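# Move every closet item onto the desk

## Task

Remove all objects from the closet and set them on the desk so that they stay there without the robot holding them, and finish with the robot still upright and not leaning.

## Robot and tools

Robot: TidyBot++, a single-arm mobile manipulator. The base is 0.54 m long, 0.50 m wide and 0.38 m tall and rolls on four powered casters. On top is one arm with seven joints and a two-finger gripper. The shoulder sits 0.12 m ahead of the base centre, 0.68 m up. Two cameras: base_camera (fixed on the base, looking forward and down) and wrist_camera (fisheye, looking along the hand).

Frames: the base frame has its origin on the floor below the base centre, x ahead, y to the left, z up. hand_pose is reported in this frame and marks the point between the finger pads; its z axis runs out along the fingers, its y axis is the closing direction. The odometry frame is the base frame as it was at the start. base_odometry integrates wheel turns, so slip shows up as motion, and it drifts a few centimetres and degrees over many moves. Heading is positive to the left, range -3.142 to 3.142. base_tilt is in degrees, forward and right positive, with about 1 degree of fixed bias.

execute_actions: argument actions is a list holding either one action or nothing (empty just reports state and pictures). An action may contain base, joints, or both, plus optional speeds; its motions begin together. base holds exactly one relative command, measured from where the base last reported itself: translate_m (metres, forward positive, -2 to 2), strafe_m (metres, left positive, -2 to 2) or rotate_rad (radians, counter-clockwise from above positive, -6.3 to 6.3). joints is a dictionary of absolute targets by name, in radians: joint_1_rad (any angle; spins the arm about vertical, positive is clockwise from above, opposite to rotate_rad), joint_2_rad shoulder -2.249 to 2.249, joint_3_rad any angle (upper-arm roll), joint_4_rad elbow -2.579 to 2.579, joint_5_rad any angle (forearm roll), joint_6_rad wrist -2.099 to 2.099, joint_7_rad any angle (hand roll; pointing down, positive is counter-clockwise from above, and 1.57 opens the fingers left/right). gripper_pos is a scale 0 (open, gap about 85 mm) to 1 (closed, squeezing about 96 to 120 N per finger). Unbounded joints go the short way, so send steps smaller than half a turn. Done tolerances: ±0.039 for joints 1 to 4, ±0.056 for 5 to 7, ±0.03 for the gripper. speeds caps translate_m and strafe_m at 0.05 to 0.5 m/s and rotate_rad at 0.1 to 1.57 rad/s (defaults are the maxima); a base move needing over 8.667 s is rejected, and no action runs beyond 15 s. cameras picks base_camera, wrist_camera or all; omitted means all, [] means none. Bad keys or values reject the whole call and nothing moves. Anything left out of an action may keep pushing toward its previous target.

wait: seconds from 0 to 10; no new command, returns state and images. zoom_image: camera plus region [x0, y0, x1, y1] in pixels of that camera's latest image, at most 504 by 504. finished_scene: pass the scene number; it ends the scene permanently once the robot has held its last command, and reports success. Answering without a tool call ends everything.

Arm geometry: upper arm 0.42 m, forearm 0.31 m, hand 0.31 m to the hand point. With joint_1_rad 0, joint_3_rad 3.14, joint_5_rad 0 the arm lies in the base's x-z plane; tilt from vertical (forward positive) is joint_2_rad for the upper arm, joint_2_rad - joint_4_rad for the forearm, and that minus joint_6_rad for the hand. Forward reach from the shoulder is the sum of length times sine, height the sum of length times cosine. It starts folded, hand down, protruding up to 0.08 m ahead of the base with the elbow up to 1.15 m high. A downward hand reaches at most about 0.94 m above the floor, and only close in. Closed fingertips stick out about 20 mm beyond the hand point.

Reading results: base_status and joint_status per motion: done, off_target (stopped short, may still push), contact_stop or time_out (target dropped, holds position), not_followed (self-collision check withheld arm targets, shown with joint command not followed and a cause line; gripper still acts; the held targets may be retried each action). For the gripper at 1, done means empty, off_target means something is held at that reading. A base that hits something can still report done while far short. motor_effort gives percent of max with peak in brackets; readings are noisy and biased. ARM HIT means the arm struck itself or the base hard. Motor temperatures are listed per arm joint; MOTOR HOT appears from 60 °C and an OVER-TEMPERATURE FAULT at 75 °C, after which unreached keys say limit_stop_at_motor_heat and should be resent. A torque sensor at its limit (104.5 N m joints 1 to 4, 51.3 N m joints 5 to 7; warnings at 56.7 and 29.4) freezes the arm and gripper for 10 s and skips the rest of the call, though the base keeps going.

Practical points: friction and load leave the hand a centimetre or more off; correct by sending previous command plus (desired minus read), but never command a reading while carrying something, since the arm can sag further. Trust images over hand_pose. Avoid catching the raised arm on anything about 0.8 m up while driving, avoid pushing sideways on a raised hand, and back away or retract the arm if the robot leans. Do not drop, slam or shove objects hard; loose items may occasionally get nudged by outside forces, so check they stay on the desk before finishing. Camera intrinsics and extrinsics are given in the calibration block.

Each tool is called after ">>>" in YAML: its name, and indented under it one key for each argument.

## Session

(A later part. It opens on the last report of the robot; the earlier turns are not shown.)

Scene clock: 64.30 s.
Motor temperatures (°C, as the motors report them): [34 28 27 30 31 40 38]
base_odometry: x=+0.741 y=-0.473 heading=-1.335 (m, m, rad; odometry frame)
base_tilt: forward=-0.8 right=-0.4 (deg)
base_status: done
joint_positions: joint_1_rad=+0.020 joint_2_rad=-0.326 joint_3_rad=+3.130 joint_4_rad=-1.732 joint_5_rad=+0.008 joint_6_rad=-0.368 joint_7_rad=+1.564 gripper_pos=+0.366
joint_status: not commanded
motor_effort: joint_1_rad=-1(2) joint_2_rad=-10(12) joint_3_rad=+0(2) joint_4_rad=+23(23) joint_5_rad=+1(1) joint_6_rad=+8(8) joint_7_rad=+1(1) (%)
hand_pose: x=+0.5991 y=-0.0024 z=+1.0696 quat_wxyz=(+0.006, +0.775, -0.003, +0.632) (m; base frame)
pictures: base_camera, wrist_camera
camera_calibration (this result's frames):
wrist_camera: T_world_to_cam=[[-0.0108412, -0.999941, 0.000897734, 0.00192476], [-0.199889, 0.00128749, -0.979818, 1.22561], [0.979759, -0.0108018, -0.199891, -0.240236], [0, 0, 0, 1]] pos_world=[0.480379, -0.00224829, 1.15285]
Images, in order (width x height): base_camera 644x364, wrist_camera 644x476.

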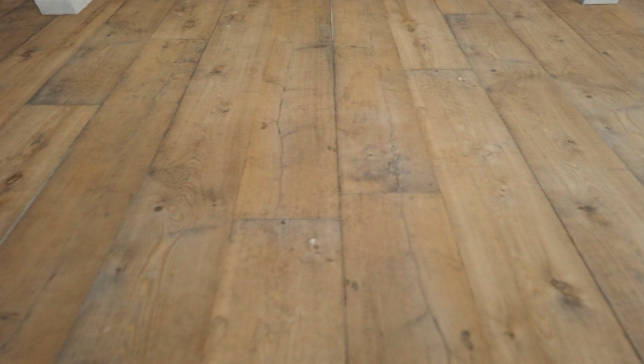

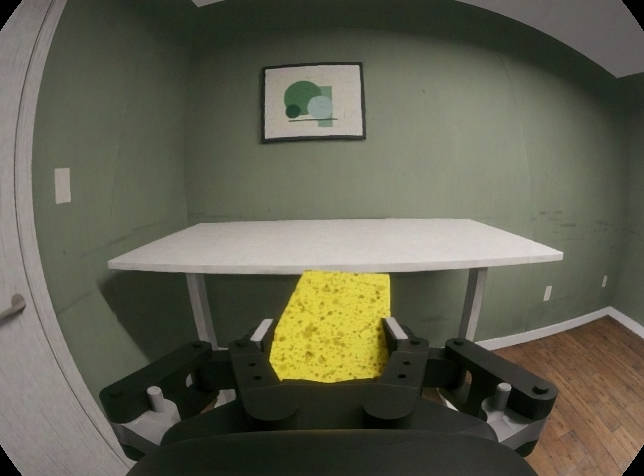

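Edge about 1.15, height about 0.94.

>>> execute_actions:
  actions:
    - {"base":{"translate_m":0.78}}
  cameras: []

>>> execute_actions:
  actions:
    - {"joints":{"joint_4_rad":-1.9}}
  cameras: ["wrist_camera"]

>>> execute_actions:
  actions:
    - {"joints":{"joint_4_rad":-1.925}}
  cameras: []

Scene clock: 67.50 s.
Motor temperatures (°C, as the motors report them): [34 28 27 30 31 40 38]
base_odometry: x=+0.922 y=-1.231 heading=-1.336 (m, m, rad; odometry frame)
base_tilt: forward=-0.7 right=-0.4 (deg)
base_status: done
joint_positions: joint_1_rad=+0.020 joint_2_rad=-0.327 joint_3_rad=+3.130 joint_4_rad=-1.732 joint_5_rad=+0.008 joint_6_rad=-0.367 joint_7_rad=+1.564 gripper_pos=+0.366
joint_status: not commanded
motor_effort: joint_1_rad=+0(1) joint_2_rad=-12(12) joint_3_rad=+0(1) joint_4_rad=+23(24) joint_5_rad=+1(1) joint_6_rad=+8(8) joint_7_rad=+1(1) (%)
hand_pose: x=+0.5988 y=-0.0024 z=+1.0698 quat_wxyz=(+0.006, +0.775, -0.003, +0.632) (m; base frame)
pictures: none
No camera images: the call's "cameras" was empty. Leave "cameras" out to get every camera's image.

Scene clock: 68.63 s.
Motor temperatures (°C, as the motors report them): [34 28 27 30 31 40 38]
base_odometry: x=+0.922 y=-1.231 heading=-1.336 (m, m, rad; odometry frame)
base_tilt: forward=-0.8 right=-0.4 (deg)
base_status: not commanded
joint_positions: joint_1_rad=+0.020 joint_2_rad=-0.331 joint_3_rad=+3.130 joint_4_rad=-1.868 joint_5_rad=+0.008 joint_6_rad=-0.348 joint_7_rad=+1.564 gripper_pos=+0.366
joint_status: all done
motor_effort: joint_1_rad=+0(0) joint_2_rad=-8(11) joint_3_rad=+0(0) joint_4_rad=+18(24) joint_5_rad=+1(1) joint_6_rad=+5(9) joint_7_rad=+1(2) (%)
hand_pose: x=+0.5924 y=-0.0026 z=+0.9939 quat_wxyz=(+0.006, +0.809, -0.003, +0.588) (m; base frame)
pictures: wrist_camera
camera_calibration (this result's frames):
wrist_camera: T_world_to_cam=[[-0.0110165, -0.999939, 0.00111272, 0.00165039], [-0.308505, 0.00234035, -0.95122, 1.18606], [0.951159, -0.0108224, -0.308512, -0.123919], [0, 0, 0, 1]] pos_world=[0.483791, -0.00246662, 1.08997]
Images, in order (width x height): wrist_camera 644x476.

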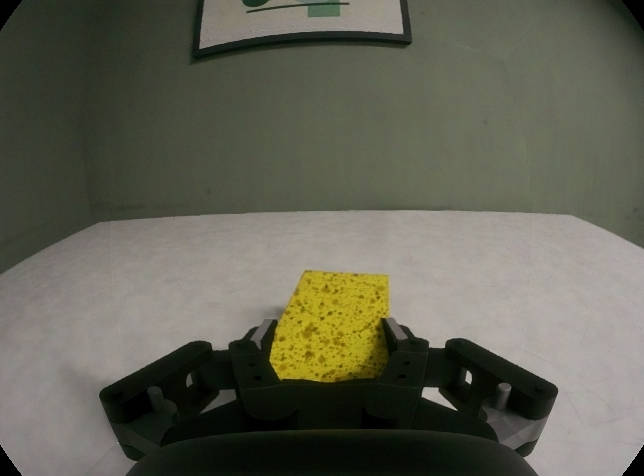

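Scene clock: 69.23 s.
Motor temperatures (°C, as the motors report them): [34 28 27 30 31 40 38]
base_odometry: x=+0.922 y=-1.231 heading=-1.336 (m, m, rad; odometry frame)
base_tilt: forward=-0.8 right=-0.4 (deg)
base_status: not commanded
joint_positions: joint_1_rad=+0.020 joint_2_rad=-0.335 joint_3_rad=+3.130 joint_4_rad=-1.876 joint_5_rad=+0.008 joint_6_rad=-0.339 joint_7_rad=+1.564 gripper_pos=+0.366
joint_status: joint_4_rad off_target (ended at -1.876, target -1.925)
motor_effort: joint_1_rad=+0(0) joint_2_rad=-7(8) joint_3_rad=+0(0) joint_4_rad=+18(20) joint_5_rad=+1(1) joint_6_rad=+4(6) joint_7_rad=+1(1) (%)
hand_pose: x=+0.5912 y=-0.0026 z=+0.9940 quat_wxyz=(+0.006, +0.807, -0.003, +0.590) (m; base frame)
pictures: none
No camera images: the call's "cameras" was empty. Leave "cameras" out to get every camera's image.

Desk ≈0.965.

>>> execute_actions:
  actions:
    - {"joints":{"gripper_pos":0,"joint_4_rad":-1.86}}
  cameras: []

>>> execute_actions:
  actions:
    - {"base":{"translate_m":-2}}
  cameras: []

>>> execute_actions:
  actions:
    - {"base":{"rotate_rad":-3.1416},"joints":{"joint_2_rad":-0.315,"joint_4_rad":-2.13,"joint_6_rad":0.22,"gripper_pos":1}}

Scene clock: 70.50 s.
Motor temperatures (°C, as the motors report them): [34 28 27 30 31 40 38]
base_odometry: x=+0.922 y=-1.231 heading=-1.336 (m, m, rad; odometry frame)
base_tilt: forward=-0.8 right=-0.4 (deg)
base_status: not commanded
joint_positions: joint_1_rad=+0.020 joint_2_rad=-0.335 joint_3_rad=+3.130 joint_4_rad=-1.875 joint_5_rad=+0.008 joint_6_rad=-0.339 joint_7_rad=+1.564 gripper_pos=+0.000
joint_status: all done
motor_effort: joint_1_rad=+0(0) joint_2_rad=-10(10) joint_3_rad=+0(0) joint_4_rad=+22(22) joint_5_rad=+1(1) joint_6_rad=+7(8) joint_7_rad=+2(1) (%)
hand_pose: x=+0.5913 y=-0.0026 z=+0.9945 quat_wxyz=(+0.006, +0.807, -0.003, +0.590) (m; base frame)
pictures: none
No camera images: the call's "cameras" was empty. Leave "cameras" out to get every camera's image.

Scene clock: 76.00 s.
Motor temperatures (°C, as the motors report them): [34 28 27 30 31 40 38]
base_odometry: x=+0.459 y=+0.714 heading=-1.337 (m, m, rad; odometry frame)
base_tilt: forward=-0.8 right=-0.4 (deg)
base_status: done
joint_positions: joint_1_rad=+0.020 joint_2_rad=-0.331 joint_3_rad=+3.130 joint_4_rad=-1.875 joint_5_rad=+0.008 joint_6_rad=-0.339 joint_7_rad=+1.564 gripper_pos=+0.000
joint_status: not commanded
motor_effort: joint_1_rad=+0(1) joint_2_rad=-10(14) joint_3_rad=+0(1) joint_4_rad=+23(23) joint_5_rad=+1(1) joint_6_rad=+7(8) joint_7_rad=+1(1) (%)
hand_pose: x=+0.5926 y=-0.0026 z=+0.9925 quat_wxyz=(+0.005, +0.808, -0.003, +0.589) (m; base frame)
pictures: none
No camera images: the call's "cameras" was empty. Leave "cameras" out to get every camera's image.

Scene clock: 79.37 s.
Motor temperatures (°C, as the motors report them): [34 28 27 30 31 40 38]
base_odometry: x=+0.459 y=+0.714 heading=+1.805 (m, m, rad; odometry frame)
base_tilt: forward=-0.7 right=-0.4 (deg)
base_status: done
joint_positions: joint_1_rad=+0.020 joint_2_rad=-0.318 joint_3_rad=+3.130 joint_4_rad=-2.109 joint_5_rad=+0.008 joint_6_rad=+0.182 joint_7_rad=+1.564 gripper_pos=+0.999
joint_status: all done
motor_effort: joint_1_rad=+0(2) joint_2_rad=-10(12) joint_3_rad=+0(2) joint_4_rad=+21(23) joint_5_rad=+1(1) joint_6_rad=+8(7) joint_7_rad=+1(1) (%)
hand_pose: x=+0.6053 y=-0.0014 z=+1.0008 quat_wxyz=(+0.004, +0.721, -0.001, +0.693) (m; base frame)
pictures: base_camera, wrist_camera
camera_calibration (this result's frames):
wrist_camera: T_world_to_cam=[[-0.00587429, -0.999983, 0.000696429, 0.000338901], [-0.0374202, -0.000476132, -0.9993, 1.08066], [0.999282, -0.00589624, -0.0374167, -0.434497], [0, 0, 0, 1]] pos_world=[0.474626, -0.00170847, 1.06364]
Images, in order (width x height): base_camera 644x364, wrist_camera 644x476.

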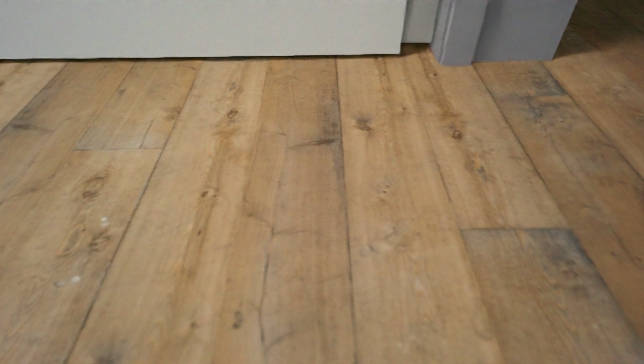

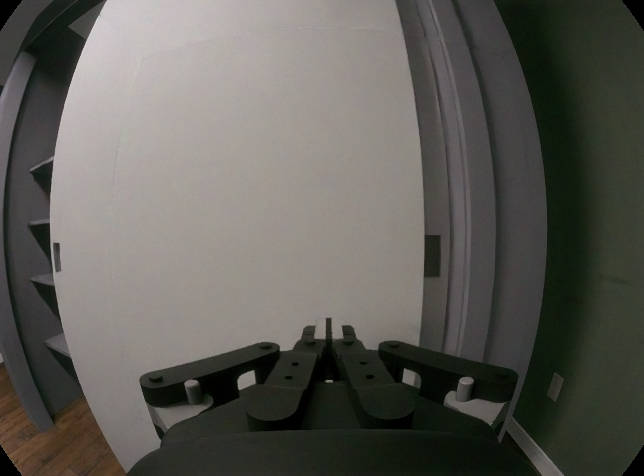

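>>> execute_actions:
  actions:
    - {"base":{"strafe_m":-0.19}}
  cameras: []

>>> execute_actions:
  actions:
    - {"base":{"translate_m":0.25}}

Scene clock: 81.10 s.
Motor temperatures (°C, as the motors report them): [34 28 27 30 31 40 38]
base_odometry: x=+0.644 y=+0.758 heading=+1.805 (m, m, rad; odometry frame)
base_tilt: forward=-0.8 right=-0.3 (deg)
base_status: done
joint_positions: joint_1_rad=+0.020 joint_2_rad=-0.318 joint_3_rad=+3.130 joint_4_rad=-2.109 joint_5_rad=+0.008 joint_6_rad=+0.182 joint_7_rad=+1.564 gripper_pos=+0.999
joint_status: not commanded
motor_effort: joint_1_rad=+0(1) joint_2_rad=-11(11) joint_3_rad=+0(2) joint_4_rad=+23(23) joint_5_rad=+1(1) joint_6_rad=+8(8) joint_7_rad=+1(1) (%)
hand_pose: x=+0.6053 y=-0.0014 z=+1.0008 quat_wxyz=(+0.004, +0.721, -0.001, +0.693) (m; base frame)
pictures: none
No camera images: the call's "cameras" was empty. Leave "cameras" out to get every camera's image.

Scene clock: 82.90 s.
Motor temperatures (°C, as the motors report them): [34 28 27 30 31 40 38]
base_odometry: x=+0.586 y=+1.002 heading=+1.804 (m, m, rad; odometry frame)
base_tilt: forward=-0.8 right=-0.4 (deg)
base_status: done
joint_positions: joint_1_rad=+0.020 joint_2_rad=-0.310 joint_3_rad=+3.130 joint_4_rad=-2.110 joint_5_rad=+0.008 joint_6_rad=+0.182 joint_7_rad=+1.564 gripper_pos=+0.999
joint_status: not commanded
motor_effort: joint_1_rad=+0(1) joint_2_rad=-10(13) joint_3_rad=+0(1) joint_4_rad=+22(23) joint_5_rad=+1(1) joint_6_rad=+8(8) joint_7_rad=+1(1) (%)
hand_pose: x=+0.6075 y=-0.0014 z=+0.9968 quat_wxyz=(+0.004, +0.723, -0.001, +0.691) (m; base frame)
pictures: base_camera, wrist_camera
camera_calibration (this result's frames):
wrist_camera: T_world_to_cam=[[-0.00587211, -0.999983, 0.000592811, 0.00040887], [-0.0451813, -0.000326901, -0.998979, 1.08109], [0.998962, -0.0058929, -0.0451786, -0.428923], [0, 0, 0, 1]] pos_world=[0.477325, -0.00176533, 1.0606]
Images, in order (width x height): base_camera 644x364, wrist_camera 644x476.

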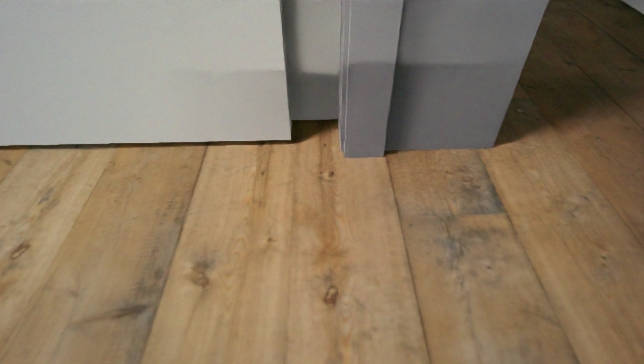

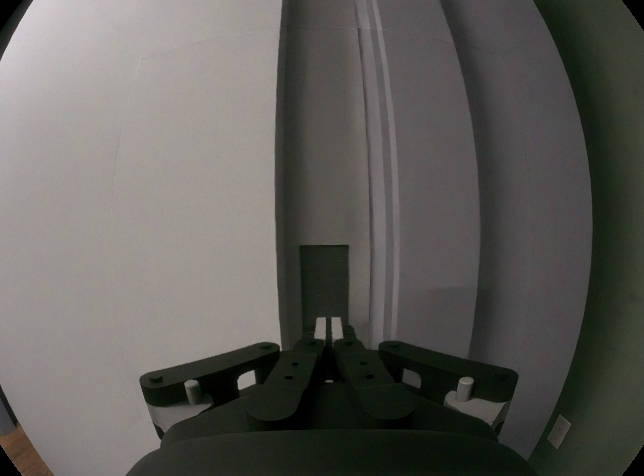

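>>> execute_actions:
  actions:
    - {"base":{"strafe_m":0.012},"joints":{"joint_7_rad":3.16}}
  cameras: []

>>> execute_actions:
  actions:
    - {"base":{"translate_m":0.1},"speeds":{"translate_m":0.05}}

>>> execute_actions:
  actions:
    - {"base":{"strafe_m":0.3},"speeds":{"strafe_m":0.08}}

Scene clock: 84.93 s.
Motor temperatures (°C, as the motors report them): [34 28 27 30 31 40 38]
base_odometry: x=+0.574 y=+0.999 heading=+1.804 (m, m, rad; odometry frame)
base_tilt: forward=-0.8 right=-0.4 (deg)
base_status: done
joint_positions: joint_1_rad=+0.019 joint_2_rad=-0.310 joint_3_rad=+3.130 joint_4_rad=-2.110 joint_5_rad=+0.008 joint_6_rad=+0.183 joint_7_rad=+3.156 gripper_pos=+0.999
joint_status: all done
motor_effort: joint_1_rad=+0(1) joint_2_rad=-10(12) joint_3_rad=+0(2) joint_4_rad=+23(22) joint_5_rad=+1(1) joint_6_rad=+7(8) joint_7_rad=+1(1) (%)
hand_pose: x=+0.6075 y=-0.0013 z=+0.9968 quat_wxyz=(+0.496, +0.507, +0.516, +0.480) (m; base frame)
pictures: none
No camera images: the call's "cameras" was empty. Leave "cameras" out to get every camera's image.

Scene clock: 87.47 s.
Motor temperatures (°C, as the motors report them): [34 28 27 30 31 40 38]
base_odometry: x=+0.551 y=+1.096 heading=+1.804 (m, m, rad; odometry frame)
base_tilt: forward=-0.8 right=-0.4 (deg)
base_status: done
joint_positions: joint_1_rad=+0.019 joint_2_rad=-0.352 joint_3_rad=+3.131 joint_4_rad=-2.140 joint_5_rad=+0.008 joint_6_rad=+0.184 joint_7_rad=+3.156 gripper_pos=+0.999
joint_status: not commanded
motor_effort: joint_1_rad=-2(4) joint_2_rad=-3(11) joint_3_rad=-1(3) joint_4_rad=+24(30) joint_5_rad=+1(1) joint_6_rad=+8(11) joint_7_rad=+1(1) (%)
hand_pose: x=+0.5920 y=-0.0017 z=+0.9983 quat_wxyz=(+0.500, +0.504, +0.513, +0.483) (m; base frame)
pictures: base_camera, wrist_camera
camera_calibration (this result's frames):
wrist_camera: T_world_to_cam=[[0.0358265, 0.0217304, 0.999122, -1.01975], [-0.00661622, -0.999736, 0.021981, 0.0381899], [0.999336, -0.00739791, -0.0356733, -0.423035], [0, 0, 0, 1]] pos_world=[0.459541, 0.0572098, 1.00292]
Images, in order (width x height): base_camera 644x364, wrist_camera 644x476.

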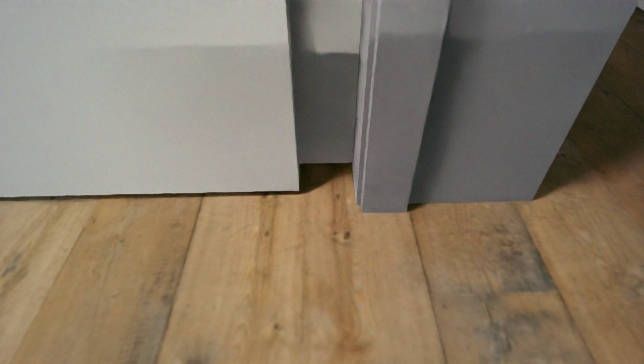

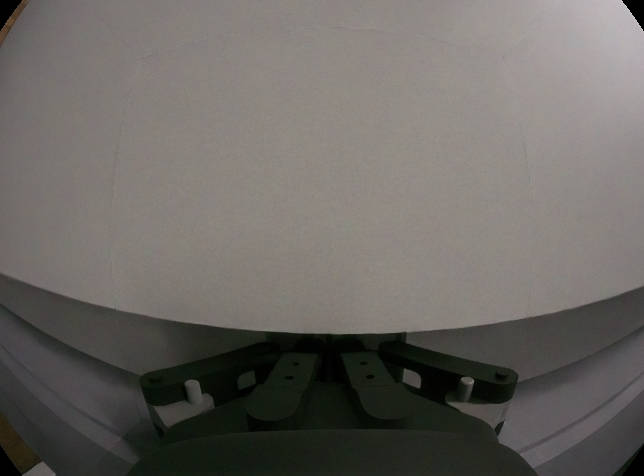

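Scene clock: 91.90 s.
Motor temperatures (°C, as the motors report them): [34 28 27 30 31 40 38]
base_odometry: x=+0.259 y=+1.027 heading=+1.804 (m, m, rad; odometry frame)
base_tilt: forward=-0.8 right=-0.4 (deg)
base_status: done
joint_positions: joint_1_rad=+0.058 joint_2_rad=-0.343 joint_3_rad=+3.179 joint_4_rad=-2.140 joint_5_rad=-0.005 joint_6_rad=+0.195 joint_7_rad=+3.156 gripper_pos=+0.999
joint_status: not commanded
motor_effort: joint_1_rad=-5(16) joint_2_rad=-5(7) joint_3_rad=-6(17) joint_4_rad=+26(27) joint_5_rad=+2(3) joint_6_rad=+10(10) joint_7_rad=+1(1) (%)
hand_pose: x=+0.5930 y=-0.0474 z=+0.9977 quat_wxyz=(+0.514, +0.532, +0.483, +0.469) (m; base frame)
pictures: base_camera, wrist_camera
camera_calibration (this result's frames):
wrist_camera: T_world_to_cam=[[0.0325479, -0.00989845, 0.999421, -1.01809], [-0.0930681, -0.995636, -0.00683005, 0.0726779], [0.995128, -0.0927919, -0.0333271, -0.428355], [0, 0, 0, 1]] pos_world=[0.466168, 0.0225353, 1.00372]
Images, in order (width x height): base_camera 644x364, wrist_camera 644x476.

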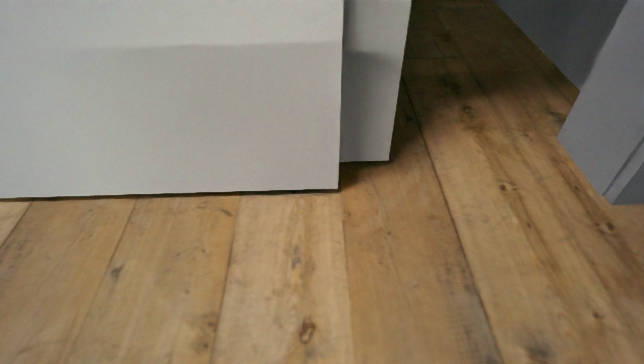

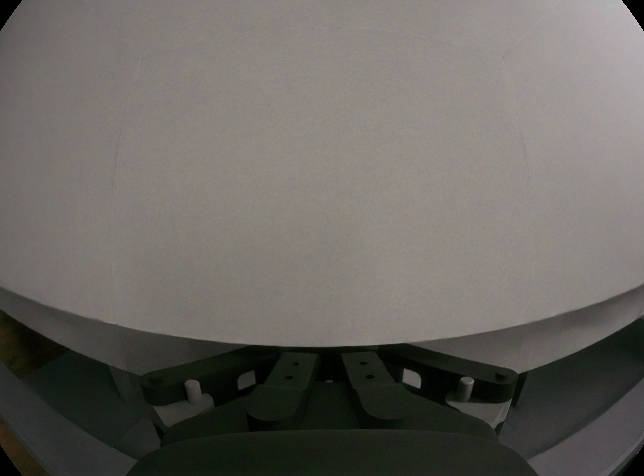

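>>> execute_actions:
  actions:
    - {"base":{"strafe_m":0.54},"speeds":{"strafe_m":0.08},"joints":{"joint_2_rad":-0.29}}
  cameras: ["base_camera"]

>>> execute_actions:
  actions:
    - {"base":{"translate_m":-0.13}}
  cameras: []

>>> execute_actions:
  actions:
    - {"base":{"strafe_m":-0.32},"joints":{"joint_7_rad":1.56,"joint_4_rad":-0.73,"joint_6_rad":-0.94}}
  cameras: ["base_camera"]

>>> execute_actions:
  actions:
    - {"joints":{"joint_2_rad":0.2,"gripper_pos":0}}
  cameras: ["wrist_camera"]

Scene clock: 99.67 s.
Motor temperatures (°C, as the motors report them): [34 28 27 30 31 40 38]
base_odometry: x=-0.266 y=+0.902 heading=+1.804 (m, m, rad; odometry frame)
base_tilt: forward=-0.8 right=-0.4 (deg)
base_status: done
joint_positions: joint_1_rad=+0.070 joint_2_rad=-0.335 joint_3_rad=+3.191 joint_4_rad=-2.138 joint_5_rad=-0.008 joint_6_rad=+0.201 joint_7_rad=+3.156 gripper_pos=+0.999
joint_status: joint_2_rad off_target (ended at -0.335, target -0.290)
motor_effort: joint_1_rad=-7(18) joint_2_rad=-2(6) joint_3_rad=-7(19) joint_4_rad=+25(28) joint_5_rad=+2(4) joint_6_rad=+9(11) joint_7_rad=+0(1) (%)
hand_pose: x=+0.5945 y=-0.0603 z=+0.9973 quat_wxyz=(+0.518, +0.539, +0.474, +0.465) (m; base frame)
pictures: base_camera
Images, in order (width x height): base_camera 644x364.

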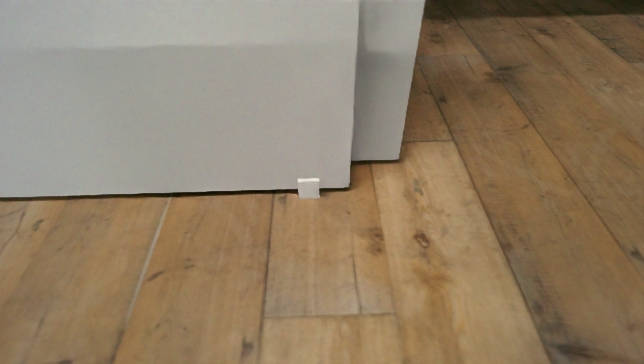

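Scene clock: 101.07 s.
Motor temperatures (°C, as the motors report them): [34 28 27 30 31 40 38]
base_odometry: x=-0.236 y=+0.776 heading=+1.804 (m, m, rad; odometry frame)
base_tilt: forward=-0.8 right=-0.4 (deg)
base_status: done
joint_positions: joint_1_rad=+0.028 joint_2_rad=-0.295 joint_3_rad=+3.148 joint_4_rad=-2.131 joint_5_rad=-0.008 joint_6_rad=+0.201 joint_7_rad=+3.156 gripper_pos=+0.999
joint_status: not commanded
on_its_own: joint_2_rad moved +0.041 to your old target -0.290
motor_effort: joint_1_rad=+0(8) joint_2_rad=-11(14) joint_3_rad=+0(7) joint_4_rad=+22(26) joint_5_rad=+1(2) joint_6_rad=+8(8) joint_7_rad=+1(1) (%)
hand_pose: x=+0.6106 y=-0.0167 z=+0.9820 quat_wxyz=(+0.494, +0.524, +0.508, +0.474) (m; base frame)
pictures: none
No camera images: the call's "cameras" was empty. Leave "cameras" out to get every camera's image.

Scene clock: 103.73 s.
Motor temperatures (°C, as the motors report them): [34 28 27 30 31 40 38]
base_odometry: x=+0.075 y=+0.849 heading=+1.803 (m, m, rad; odometry frame)
base_tilt: forward=-0.8 right=-0.3 (deg)
base_status: done
joint_positions: joint_1_rad=+0.028 joint_2_rad=-0.294 joint_3_rad=+3.147 joint_4_rad=-0.749 joint_5_rad=-0.008 joint_6_rad=-0.899 joint_7_rad=+1.584 gripper_pos=+0.999
joint_status: all done
motor_effort: joint_1_rad=-1(2) joint_2_rad=-3(13) joint_3_rad=+0(2) joint_4_rad=+14(24) joint_5_rad=+1(1) joint_6_rad=+8(9) joint_7_rad=+1(1) (%)
hand_pose: x=+0.4390 y=-0.0083 z=+1.4341 quat_wxyz=(+0.014, +0.626, -0.006, +0.779) (m; base frame)
pictures: base_camera
Images, in order (width x height): base_camera 644x364.

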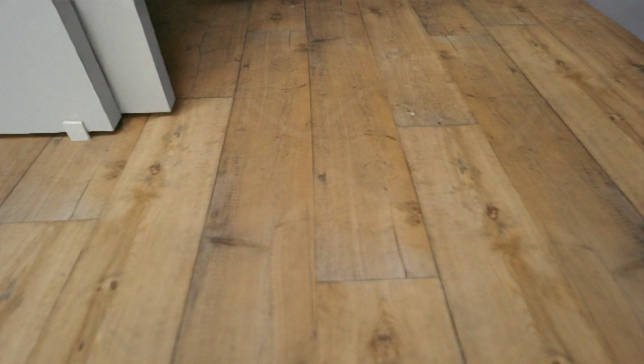

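Scene clock: 105.77 s.
Motor temperatures (°C, as the motors report them): [34 28 27 30 31 40 38]
base_odometry: x=+0.075 y=+0.849 heading=+1.803 (m, m, rad; odometry frame)
base_tilt: forward=-0.7 right=-0.3 (deg)
base_status: not commanded
joint_positions: joint_1_rad=+0.028 joint_2_rad=+0.203 joint_3_rad=+3.147 joint_4_rad=-0.741 joint_5_rad=-0.008 joint_6_rad=-0.902 joint_7_rad=+1.584 gripper_pos=+0.000
joint_status: all done
motor_effort: joint_1_rad=+0(0) joint_2_rad=-25(31) joint_3_rad=+0(0) joint_4_rad=+19(22) joint_5_rad=+1(1) joint_6_rad=+8(8) joint_7_rad=+1(1) (%)
hand_pose: x=+0.7576 y=-0.0171 z=+1.1939 quat_wxyz=(+0.010, +0.797, -0.008, +0.603) (m; base frame)
pictures: wrist_camera
camera_calibration (this result's frames):
wrist_camera: T_world_to_cam=[[-0.0242948, -0.999701, 0.00283607, -0.00328294], [-0.270453, 0.00384141, -0.962725, 1.4123], [0.962427, -0.0241563, -0.270466, -0.273714], [0, 0, 0, 1]] pos_world=[0.64531, -0.0153191, 1.28563]
Images, in order (width x height): wrist_camera 644x476.

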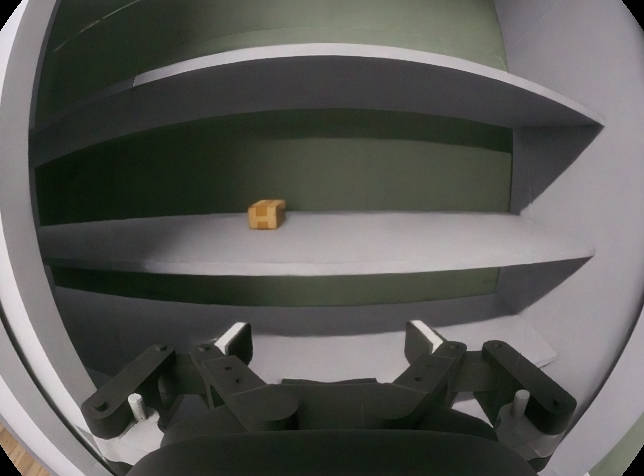

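>>> execute_actions:
  actions:
    - {"base":{"strafe_m":0.105},"joints":{"joint_2_rad":0.46,"joint_4_rad":-0.41}}
  cameras: ["wrist_camera"]

>>> execute_actions:
  actions:
    - {"base":{"translate_m":0.22},"speeds":{"translate_m":0.08}}

Scene clock: 107.67 s.
Motor temperatures (°C, as the motors report them): [34 28 27 31 31 40 38]
base_odometry: x=-0.027 y=+0.825 heading=+1.804 (m, m, rad; odometry frame)
base_tilt: forward=-0.8 right=-0.4 (deg)
base_status: done
joint_positions: joint_1_rad=+0.017 joint_2_rad=+0.464 joint_3_rad=+3.146 joint_4_rad=-0.434 joint_5_rad=-0.008 joint_6_rad=-0.902 joint_7_rad=+1.584 gripper_pos=+0.000
joint_status: all done
motor_effort: joint_1_rad=-1(4) joint_2_rad=-35(36) joint_3_rad=-1(3) joint_4_rad=+19(20) joint_5_rad=+1(0) joint_6_rad=+7(8) joint_7_rad=+1(1) (%)
hand_pose: x=+0.8562 y=-0.0112 z=+1.1834 quat_wxyz=(+0.007, +0.783, -0.003, +0.622) (m; base frame)
pictures: wrist_camera
camera_calibration (this result's frames):
wrist_camera: T_world_to_cam=[[-0.0125801, -0.999913, 0.00405127, -0.00643215], [-0.22596, -0.00110399, -0.974136, 1.40417], [0.974055, -0.0131702, -0.225926, -0.433798], [0, 0, 0, 1]] pos_world=[0.739747, -0.0105946, 1.26987]
Images, in order (width x height): wrist_camera 644x476.

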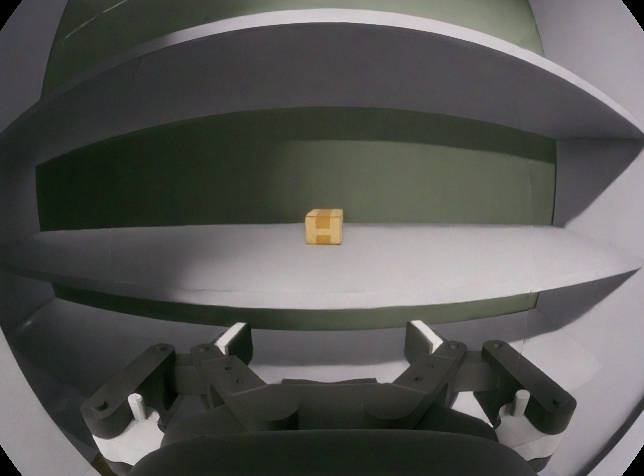

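Scene clock: 110.93 s.
Motor temperatures (°C, as the motors report them): [34 28 27 31 31 40 38]
base_odometry: x=-0.078 y=+1.039 heading=+1.804 (m, m, rad; odometry frame)
base_tilt: forward=-0.7 right=-0.4 (deg)
base_status: done
joint_positions: joint_1_rad=+0.017 joint_2_rad=+0.462 joint_3_rad=+3.146 joint_4_rad=-0.432 joint_5_rad=-0.008 joint_6_rad=-0.902 joint_7_rad=+1.584 gripper_pos=+0.000
joint_status: not commanded
motor_effort: joint_1_rad=+0(1) joint_2_rad=-34(37) joint_3_rad=+0(1) joint_4_rad=+18(20) joint_5_rad=+1(1) joint_6_rad=+7(8) joint_7_rad=+1(1) (%)
hand_pose: x=+0.8552 y=-0.0112 z=+1.1853 quat_wxyz=(+0.007, +0.782, -0.003, +0.623) (m; base frame)
pictures: base_camera, wrist_camera
camera_calibration (this result's frames):
wrist_camera: T_world_to_cam=[[-0.0125881, -0.999912, 0.00406952, -0.00644767], [-0.223254, -0.00115655, -0.97476, 1.40419], [0.974679, -0.0131789, -0.22322, -0.436169], [0, 0, 0, 1]] pos_world=[0.738534, -0.0105713, 1.27141]
Images, in order (width x height): base_camera 644x364, wrist_camera 644x476.

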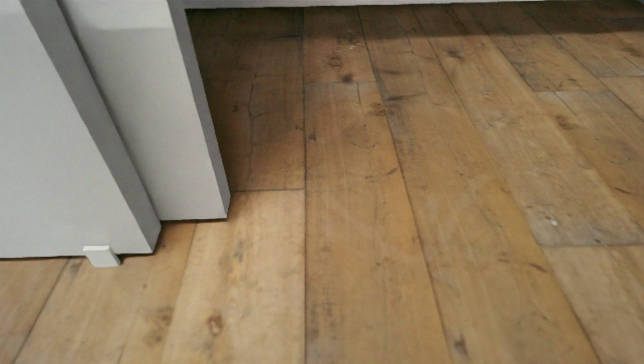

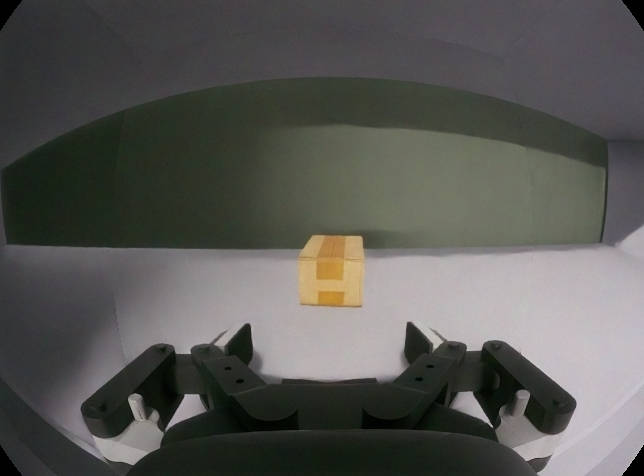

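>>> execute_actions:
  actions:
    - {"base":{"translate_m":0.135},"speeds":{"translate_m":0.07}}
  cameras: ["wrist_camera"]

>>> execute_actions:
  actions:
    - {"joints":{"gripper_pos":1}}
  cameras: []

>>> execute_actions:
  actions:
    - {"joints":{"joint_2_rad":0.4}}
  cameras: []

>>> execute_actions:
  actions:
    - {"base":{"translate_m":-0.95}}
  cameras: ["wrist_camera"]

>>> execute_actions:
  actions:
    - {"base":{"rotate_rad":3.22},"joints":{"joint_2_rad":-0.33,"joint_4_rad":-1.87,"joint_6_rad":-0.12}}
  cameras: ["wrist_camera"]

>>> execute_actions:
  actions:
    - {"base":{"translate_m":1.56}}
  cameras: []

>>> execute_actions:
  actions:
    - {"joints":{"joint_4_rad":-1.98}}
  cameras: ["wrist_camera"]

Scene clock: 113.83 s.
Motor temperatures (°C, as the motors report them): [34 28 27 31 31 40 38]
base_odometry: x=-0.109 y=+1.170 heading=+1.804 (m, m, rad; odometry frame)
base_tilt: forward=-0.7 right=-0.4 (deg)
base_status: done
joint_positions: joint_1_rad=+0.017 joint_2_rad=+0.462 joint_3_rad=+3.146 joint_4_rad=-0.432 joint_5_rad=-0.008 joint_6_rad=-0.902 joint_7_rad=+1.584 gripper_pos=+0.000
joint_status: not commanded
motor_effort: joint_1_rad=+0(2) joint_2_rad=-34(36) joint_3_rad=-1(2) joint_4_rad=+19(20) joint_5_rad=+1(1) joint_6_rad=+8(8) joint_7_rad=+1(1) (%)
hand_pose: x=+0.8547 y=-0.0112 z=+1.1862 quat_wxyz=(+0.007, +0.782, -0.003, +0.623) (m; base frame)
pictures: wrist_camera
camera_calibration (this result's frames):
wrist_camera: T_world_to_cam=[[-0.0125916, -0.999912, 0.00407822, -0.00645533], [-0.221996, -0.00118127, -0.975047, 1.40421], [0.974966, -0.0131828, -0.221962, -0.43724], [0, 0, 0, 1]] pos_world=[0.737942, -0.0105601, 1.27215]
Images, in order (width x height): wrist_camera 644x476.

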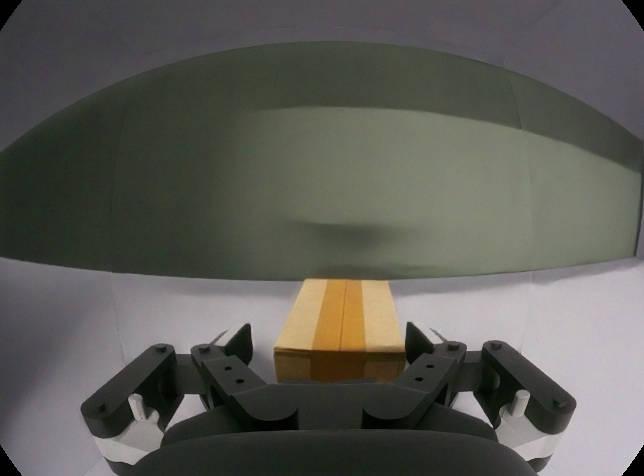

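Scene clock: 114.93 s.
Motor temperatures (°C, as the motors report them): [34 28 27 31 31 40 38]
base_odometry: x=-0.109 y=+1.170 heading=+1.804 (m, m, rad; odometry frame)
base_tilt: forward=-0.7 right=-0.4 (deg)
base_status: not commanded
joint_positions: joint_1_rad=+0.017 joint_2_rad=+0.462 joint_3_rad=+3.146 joint_4_rad=-0.431 joint_5_rad=-0.008 joint_6_rad=-0.903 joint_7_rad=+1.584 gripper_pos=+0.344
joint_status: gripper_pos off_target (ended at +0.344, target +1.000)
motor_effort: joint_1_rad=-1(1) joint_2_rad=-34(35) joint_3_rad=+0(1) joint_4_rad=+18(19) joint_5_rad=+1(1) joint_6_rad=+8(8) joint_7_rad=+1(1) (%)
hand_pose: x=+0.8546 y=-0.0112 z=+1.1866 quat_wxyz=(+0.007, +0.782, -0.003, +0.624) (m; base frame)
pictures: none
No camera images: the call's "cameras" was empty. Leave "cameras" out to get every camera's image.

Scene clock: 115.93 s.
Motor temperatures (°C, as the motors report them): [34 28 27 31 31 40 38]
base_odometry: x=-0.109 y=+1.170 heading=+1.804 (m, m, rad; odometry frame)
base_tilt: forward=-0.8 right=-0.4 (deg)
base_status: not commanded
joint_positions: joint_1_rad=+0.017 joint_2_rad=+0.407 joint_3_rad=+3.146 joint_4_rad=-0.430 joint_5_rad=-0.008 joint_6_rad=-0.907 joint_7_rad=+1.584 gripper_pos=+0.344
joint_status: all done
motor_effort: joint_1_rad=+0(0) joint_2_rad=-33(37) joint_3_rad=-1(1) joint_4_rad=+20(21) joint_5_rad=+1(1) joint_6_rad=+9(9) joint_7_rad=+1(1) (%)
hand_pose: x=+0.8258 y=-0.0107 z=+1.2251 quat_wxyz=(+0.008, +0.765, -0.002, +0.643) (m; base frame)
pictures: none
No camera images: the call's "cameras" was empty. Leave "cameras" out to get every camera's image.

Scene clock: 119.40 s.
Motor temperatures (°C, as the motors report them): [34 28 27 31 31 40 38]
base_odometry: x=+0.111 y=+0.246 heading=+1.805 (m, m, rad; odometry frame)
base_tilt: forward=-0.7 right=-0.3 (deg)
base_status: done
joint_positions: joint_1_rad=+0.017 joint_2_rad=+0.404 joint_3_rad=+3.146 joint_4_rad=-0.430 joint_5_rad=-0.008 joint_6_rad=-0.909 joint_7_rad=+1.584 gripper_pos=+0.344
joint_status: not commanded
motor_effort: joint_1_rad=+0(6) joint_2_rad=-34(37) joint_3_rad=-1(3) joint_4_rad=+19(21) joint_5_rad=+1(0) joint_6_rad=+8(9) joint_7_rad=+1(1) (%)
hand_pose: x=+0.8238 y=-0.0105 z=+1.2267 quat_wxyz=(+0.008, +0.765, -0.002, +0.644) (m; base frame)
pictures: wrist_camera
camera_calibration (this result's frames):
wrist_camera: T_world_to_cam=[[-0.0124879, -0.999913, 0.00432989, -0.00665537], [-0.170329, -0.00213975, -0.985385, 1.40693], [0.985308, -0.0130429, -0.170287, -0.469997], [0, 0, 0, 1]] pos_world=[0.70265, -0.00977442, 1.30637]
Images, in order (width x height): wrist_camera 644x476.

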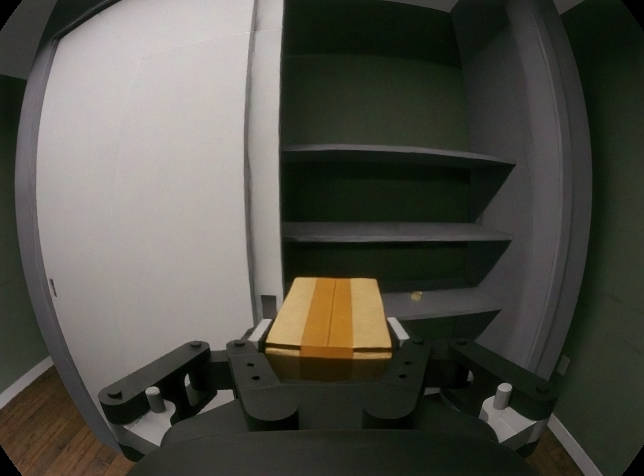

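Scene clock: 122.80 s.
Motor temperatures (°C, as the motors report them): [34 28 27 31 31 40 38]
base_odometry: x=+0.111 y=+0.246 heading=-1.259 (m, m, rad; odometry frame)
base_tilt: forward=-0.8 right=-0.4 (deg)
base_status: done
joint_positions: joint_1_rad=+0.015 joint_2_rad=-0.311 joint_3_rad=+3.140 joint_4_rad=-1.856 joint_5_rad=-0.008 joint_6_rad=-0.167 joint_7_rad=+1.584 gripper_pos=+0.344
joint_status: all done
motor_effort: joint_1_rad=+0(5) joint_2_rad=-12(34) joint_3_rad=+0(2) joint_4_rad=+24(25) joint_5_rad=+1(0) joint_6_rad=+9(8) joint_7_rad=+1(1) (%)
hand_pose: x=+0.6126 y=-0.0048 z=+1.0465 quat_wxyz=(+0.006, +0.755, -0.003, +0.655) (m; base frame)
pictures: wrist_camera
camera_calibration (this result's frames):
wrist_camera: T_world_to_cam=[[-0.0105427, -0.999944, 0.00123994, -0.000795763], [-0.139933, 0.000247554, -0.990161, 1.17978], [0.990105, -0.0106125, -0.139928, -0.327255], [0, 0, 0, 1]] pos_world=[0.489099, -0.00456077, 1.12238]
Images, in order (width x height): wrist_camera 644x476.

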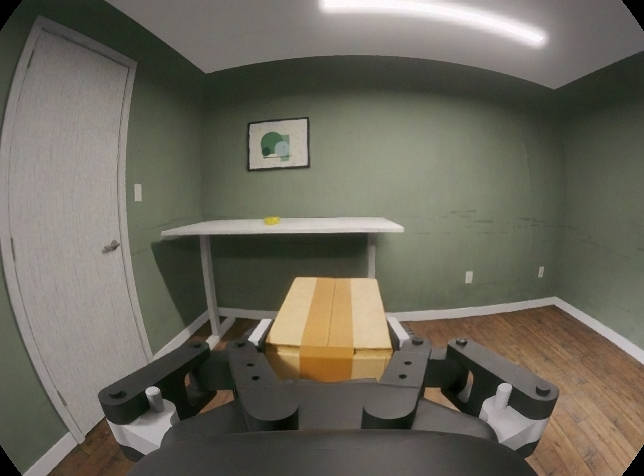

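Scene clock: 127.30 s.
Motor temperatures (°C, as the motors report them): [34 28 27 31 31 40 38]
base_odometry: x=+0.592 y=-1.238 heading=-1.258 (m, m, rad; odometry frame)
base_tilt: forward=-0.7 right=-0.4 (deg)
base_status: done
joint_positions: joint_1_rad=+0.015 joint_2_rad=-0.322 joint_3_rad=+3.140 joint_4_rad=-1.857 joint_5_rad=-0.008 joint_6_rad=-0.163 joint_7_rad=+1.584 gripper_pos=+0.344
joint_status: not commanded
motor_effort: joint_1_rad=+0(0) joint_2_rad=-12(15) joint_3_rad=+0(0) joint_4_rad=+24(24) joint_5_rad=+1(1) joint_6_rad=+9(9) joint_7_rad=+1(1) (%)
hand_pose: x=+0.6087 y=-0.0047 z=+1.0526 quat_wxyz=(+0.006, +0.751, -0.003, +0.661) (m; base frame)
pictures: none
No camera images: the call's "cameras" was empty. Leave "cameras" out to get every camera's image.

Scene clock: 128.47 s.
Motor temperatures (°C, as the motors report them): [34 28 27 31 31 40 38]
base_odometry: x=+0.592 y=-1.238 heading=-1.258 (m, m, rad; odometry frame)
base_tilt: forward=-0.7 right=-0.4 (deg)
base_status: not commanded
joint_positions: joint_1_rad=+0.015 joint_2_rad=-0.323 joint_3_rad=+3.140 joint_4_rad=-1.964 joint_5_rad=-0.008 joint_6_rad=-0.154 joint_7_rad=+1.584 gripper_pos=+0.344
joint_status: all done
motor_effort: joint_1_rad=+0(0) joint_2_rad=-10(13) joint_3_rad=+0(1) joint_4_rad=+23(25) joint_5_rad=+1(0) joint_6_rad=+8(8) joint_7_rad=+1(0) (%)
hand_pose: x=+0.6023 y=-0.0047 z=+0.9895 quat_wxyz=(+0.006, +0.782, -0.003, +0.624) (m; base frame)
pictures: wrist_camera
camera_calibration (this result's frames):
wrist_camera: T_world_to_cam=[[-0.0105867, -0.999943, 0.00101177, -0.000492705], [-0.221184, 0.00135496, -0.975231, 1.15613], [0.975175, -0.0105482, -0.221185, -0.235614], [0, 0, 0, 1]] pos_world=[0.485476, -0.0045445, 1.07538]
Images, in order (width x height): wrist_camera 644x476.

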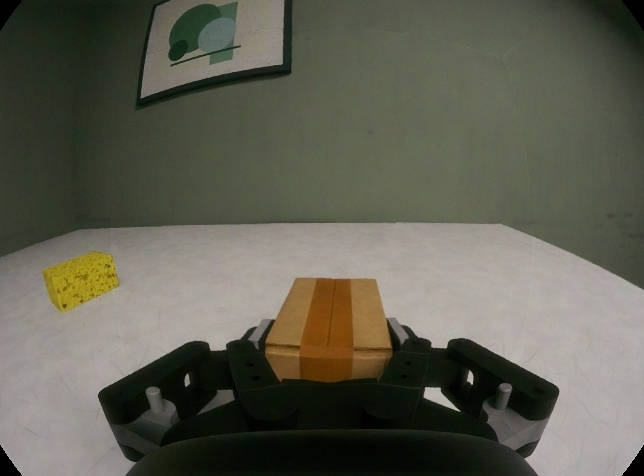

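>>> execute_actions:
  actions:
    - {"joints":{"gripper_pos":0,"joint_4_rad":-1.95}}
  cameras: []

>>> execute_actions:
  actions:
    - {"base":{"translate_m":-1.56}}
  cameras: []

>>> execute_actions:
  actions:
    - {"base":{"rotate_rad":-3.22},"joints":{"joint_2_rad":0.25,"joint_4_rad":-1.7,"joint_6_rad":0.09}}
  cameras: []

>>> execute_actions:
  actions:
    - {"base":{"strafe_m":-0.38}}
  cameras: ["wrist_camera"]

>>> execute_actions:
  actions:
    - {"base":{"translate_m":0.68}}

Scene clock: 129.87 s.
Motor temperatures (°C, as the motors report them): [34 28 27 31 31 40 38]
base_odometry: x=+0.592 y=-1.238 heading=-1.258 (m, m, rad; odometry frame)
base_tilt: forward=-0.7 right=-0.4 (deg)
base_status: not commanded
joint_positions: joint_1_rad=+0.015 joint_2_rad=-0.323 joint_3_rad=+3.140 joint_4_rad=-1.962 joint_5_rad=-0.008 joint_6_rad=-0.154 joint_7_rad=+1.584 gripper_pos=+0.000
joint_status: all done
motor_effort: joint_1_rad=+0(0) joint_2_rad=-11(11) joint_3_rad=+0(0) joint_4_rad=+23(23) joint_5_rad=+1(1) joint_6_rad=+8(9) joint_7_rad=+1(1) (%)
hand_pose: x=+0.6026 y=-0.0047 z=+0.9913 quat_wxyz=(+0.006, +0.781, -0.003, +0.625) (m; base frame)
pictures: none
No camera images: the call's "cameras" was empty. Leave "cameras" out to get every camera's image.

Scene clock: 134.47 s.
Motor temperatures (°C, as the motors report them): [34 28 27 31 31 40 38]
base_odometry: x=+0.110 y=+0.246 heading=-1.257 (m, m, rad; odometry frame)
base_tilt: forward=-0.8 right=-0.4 (deg)
base_status: done
joint_positions: joint_1_rad=+0.015 joint_2_rad=-0.330 joint_3_rad=+3.140 joint_4_rad=-1.962 joint_5_rad=-0.008 joint_6_rad=-0.154 joint_7_rad=+1.584 gripper_pos=+0.000
joint_status: not commanded
motor_effort: joint_1_rad=-1(2) joint_2_rad=-10(13) joint_3_rad=+0(2) joint_4_rad=+22(24) joint_5_rad=+1(1) joint_6_rad=+7(8) joint_7_rad=+1(1) (%)
hand_pose: x=+0.6005 y=-0.0046 z=+0.9945 quat_wxyz=(+0.006, +0.779, -0.003, +0.627) (m; base frame)
pictures: none
No camera images: the call's "cameras" was empty. Leave "cameras" out to get every camera's image.

Scene clock: 137.90 s.
Motor temperatures (°C, as the motors report them): [34 28 27 31 31 40 38]
base_odometry: x=+0.110 y=+0.246 heading=+1.807 (m, m, rad; odometry frame)
base_tilt: forward=-0.7 right=-0.4 (deg)
base_status: done
joint_positions: joint_1_rad=+0.016 joint_2_rad=+0.264 joint_3_rad=+3.137 joint_4_rad=-1.717 joint_5_rad=-0.008 joint_6_rad=+0.052 joint_7_rad=+1.584 gripper_pos=+0.000
joint_status: all done
motor_effort: joint_1_rad=+0(4) joint_2_rad=-30(32) joint_3_rad=+0(3) joint_4_rad=+20(22) joint_5_rad=+1(1) joint_6_rad=+8(8) joint_7_rad=+1(1) (%)
hand_pose: x=+0.8086 y=-0.0064 z=+0.8539 quat_wxyz=(+0.004, +0.822, -0.003, +0.570) (m; base frame)
pictures: none
No camera images: the call's "cameras" was empty. Leave "cameras" out to get every camera's image.

Scene clock: 140.03 s.
Motor temperatures (°C, as the motors report them): [34 28 27 31 31 40 38]
base_odometry: x=+0.480 y=+0.334 heading=+1.806 (m, m, rad; odometry frame)
base_tilt: forward=-0.7 right=-0.3 (deg)
base_status: done
joint_positions: joint_1_rad=+0.017 joint_2_rad=+0.263 joint_3_rad=+3.137 joint_4_rad=-1.717 joint_5_rad=-0.008 joint_6_rad=+0.052 joint_7_rad=+1.584 gripper_pos=+0.000
joint_status: not commanded
motor_effort: joint_1_rad=+0(4) joint_2_rad=-29(31) joint_3_rad=-1(3) joint_4_rad=+21(21) joint_5_rad=+1(1) joint_6_rad=+7(7) joint_7_rad=+1(1) (%)
hand_pose: x=+0.8085 y=-0.0074 z=+0.8541 quat_wxyz=(+0.005, +0.821, -0.003, +0.570) (m; base frame)
pictures: wrist_camera
camera_calibration (this result's frames):
wrist_camera: T_world_to_cam=[[-0.0107331, -0.999942, -0.000621465, 0.000603631], [-0.348575, 0.00432402, -0.937271, 1.14029], [0.937219, -0.0098432, -0.348601, -0.327104], [0, 0, 0, 1]] pos_world=[0.704052, -0.0075468, 0.954733]
Images, in order (width x height): wrist_camera 644x476.

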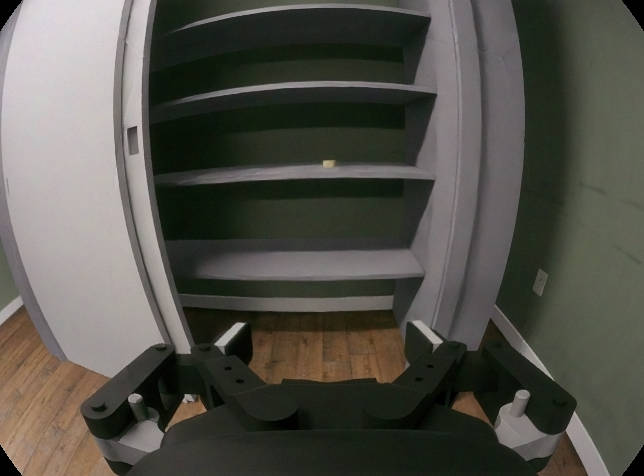

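Scene clock: 142.77 s.
Motor temperatures (°C, as the motors report them): [34 28 27 31 31 40 38]
base_odometry: x=+0.322 y=+0.996 heading=+1.806 (m, m, rad; odometry frame)
base_tilt: forward=-0.7 right=-0.4 (deg)
base_status: done
joint_positions: joint_1_rad=+0.017 joint_2_rad=+0.254 joint_3_rad=+3.137 joint_4_rad=-1.716 joint_5_rad=-0.008 joint_6_rad=+0.053 joint_7_rad=+1.584 gripper_pos=+0.000
joint_status: not commanded
motor_effort: joint_1_rad=+0(2) joint_2_rad=-29(31) joint_3_rad=+0(2) joint_4_rad=+21(21) joint_5_rad=+1(1) joint_6_rad=+7(8) joint_7_rad=+1(1) (%)
hand_pose: x=+0.8071 y=-0.0074 z=+0.8608 quat_wxyz=(+0.005, +0.819, -0.003, +0.574) (m; base frame)
pictures: base_camera, wrist_camera
camera_calibration (this result's frames):
wrist_camera: T_world_to_cam=[[-0.0107346, -0.999942, -0.00056008, 0.000563331], [-0.338954, 0.00416568, -0.940794, 1.14133], [0.940742, -0.00990916, -0.338979, -0.334556], [0, 0, 0, 1]] pos_world=[0.701597, -0.0075063, 0.960352]
Images, in order (width x height): base_camera 644x364, wrist_camera 644x476.

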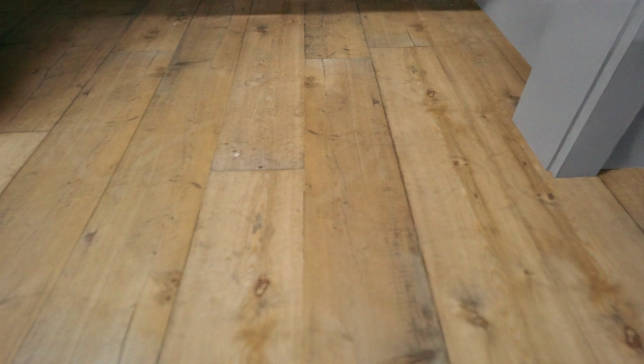

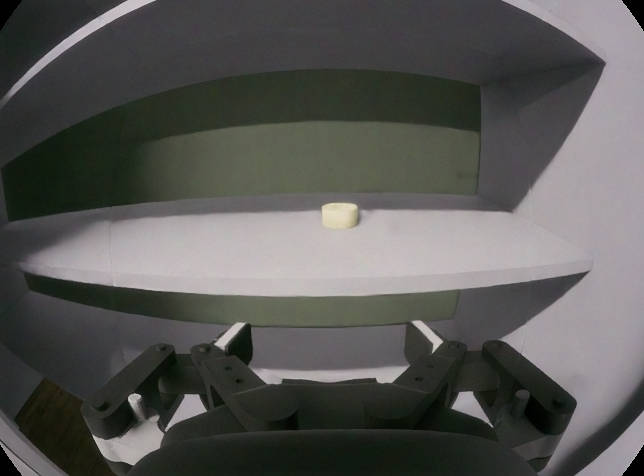

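>>> execute_actions:
  actions:
    - {"base":{"translate_m":0.21},"speeds":{"translate_m":0.08},"joints":{"joint_1_rad":0.055}}
  cameras: ["wrist_camera"]

Scene clock: 146.00 s.
Motor temperatures (°C, as the motors report them): [34 28 27 31 31 40 38]
base_odometry: x=+0.273 y=+1.200 heading=+1.805 (m, m, rad; odometry frame)
base_tilt: forward=-0.7 right=-0.4 (deg)
base_status: done
joint_positions: joint_1_rad=+0.042 joint_2_rad=+0.252 joint_3_rad=+3.137 joint_4_rad=-1.716 joint_5_rad=-0.008 joint_6_rad=+0.053 joint_7_rad=+1.584 gripper_pos=+0.000
joint_status: all done
motor_effort: joint_1_rad=+0(2) joint_2_rad=-28(32) joint_3_rad=+0(2) joint_4_rad=+20(21) joint_5_rad=+1(1) joint_6_rad=+8(8) joint_7_rad=+1(1) (%)
hand_pose: x=+0.8063 y=-0.0247 z=+0.8624 quat_wxyz=(+0.012, +0.818, -0.014, +0.575) (m; base frame)
pictures: wrist_camera
camera_calibration (this result's frames):
wrist_camera: T_world_to_cam=[[-0.0358315, -0.999358, -0.000546098, 0.00354027], [-0.336615, 0.0125837, -0.941558, 1.14157], [0.94096, -0.0335537, -0.336849, -0.336082], [0, 0, 0, 1]] pos_world=[0.700636, -0.0221039, 0.961646]
Images, in order (width x height): wrist_camera 644x476.

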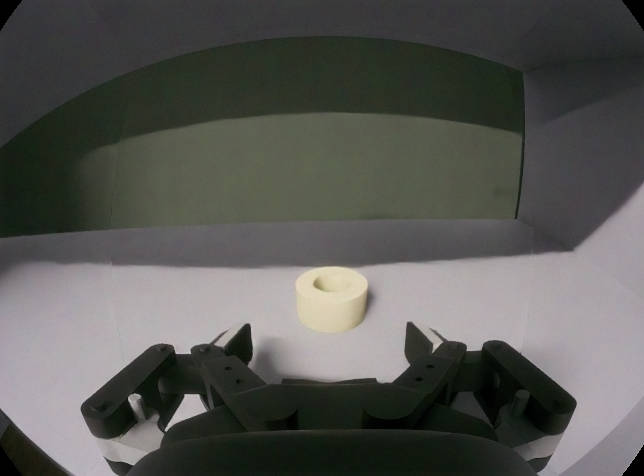

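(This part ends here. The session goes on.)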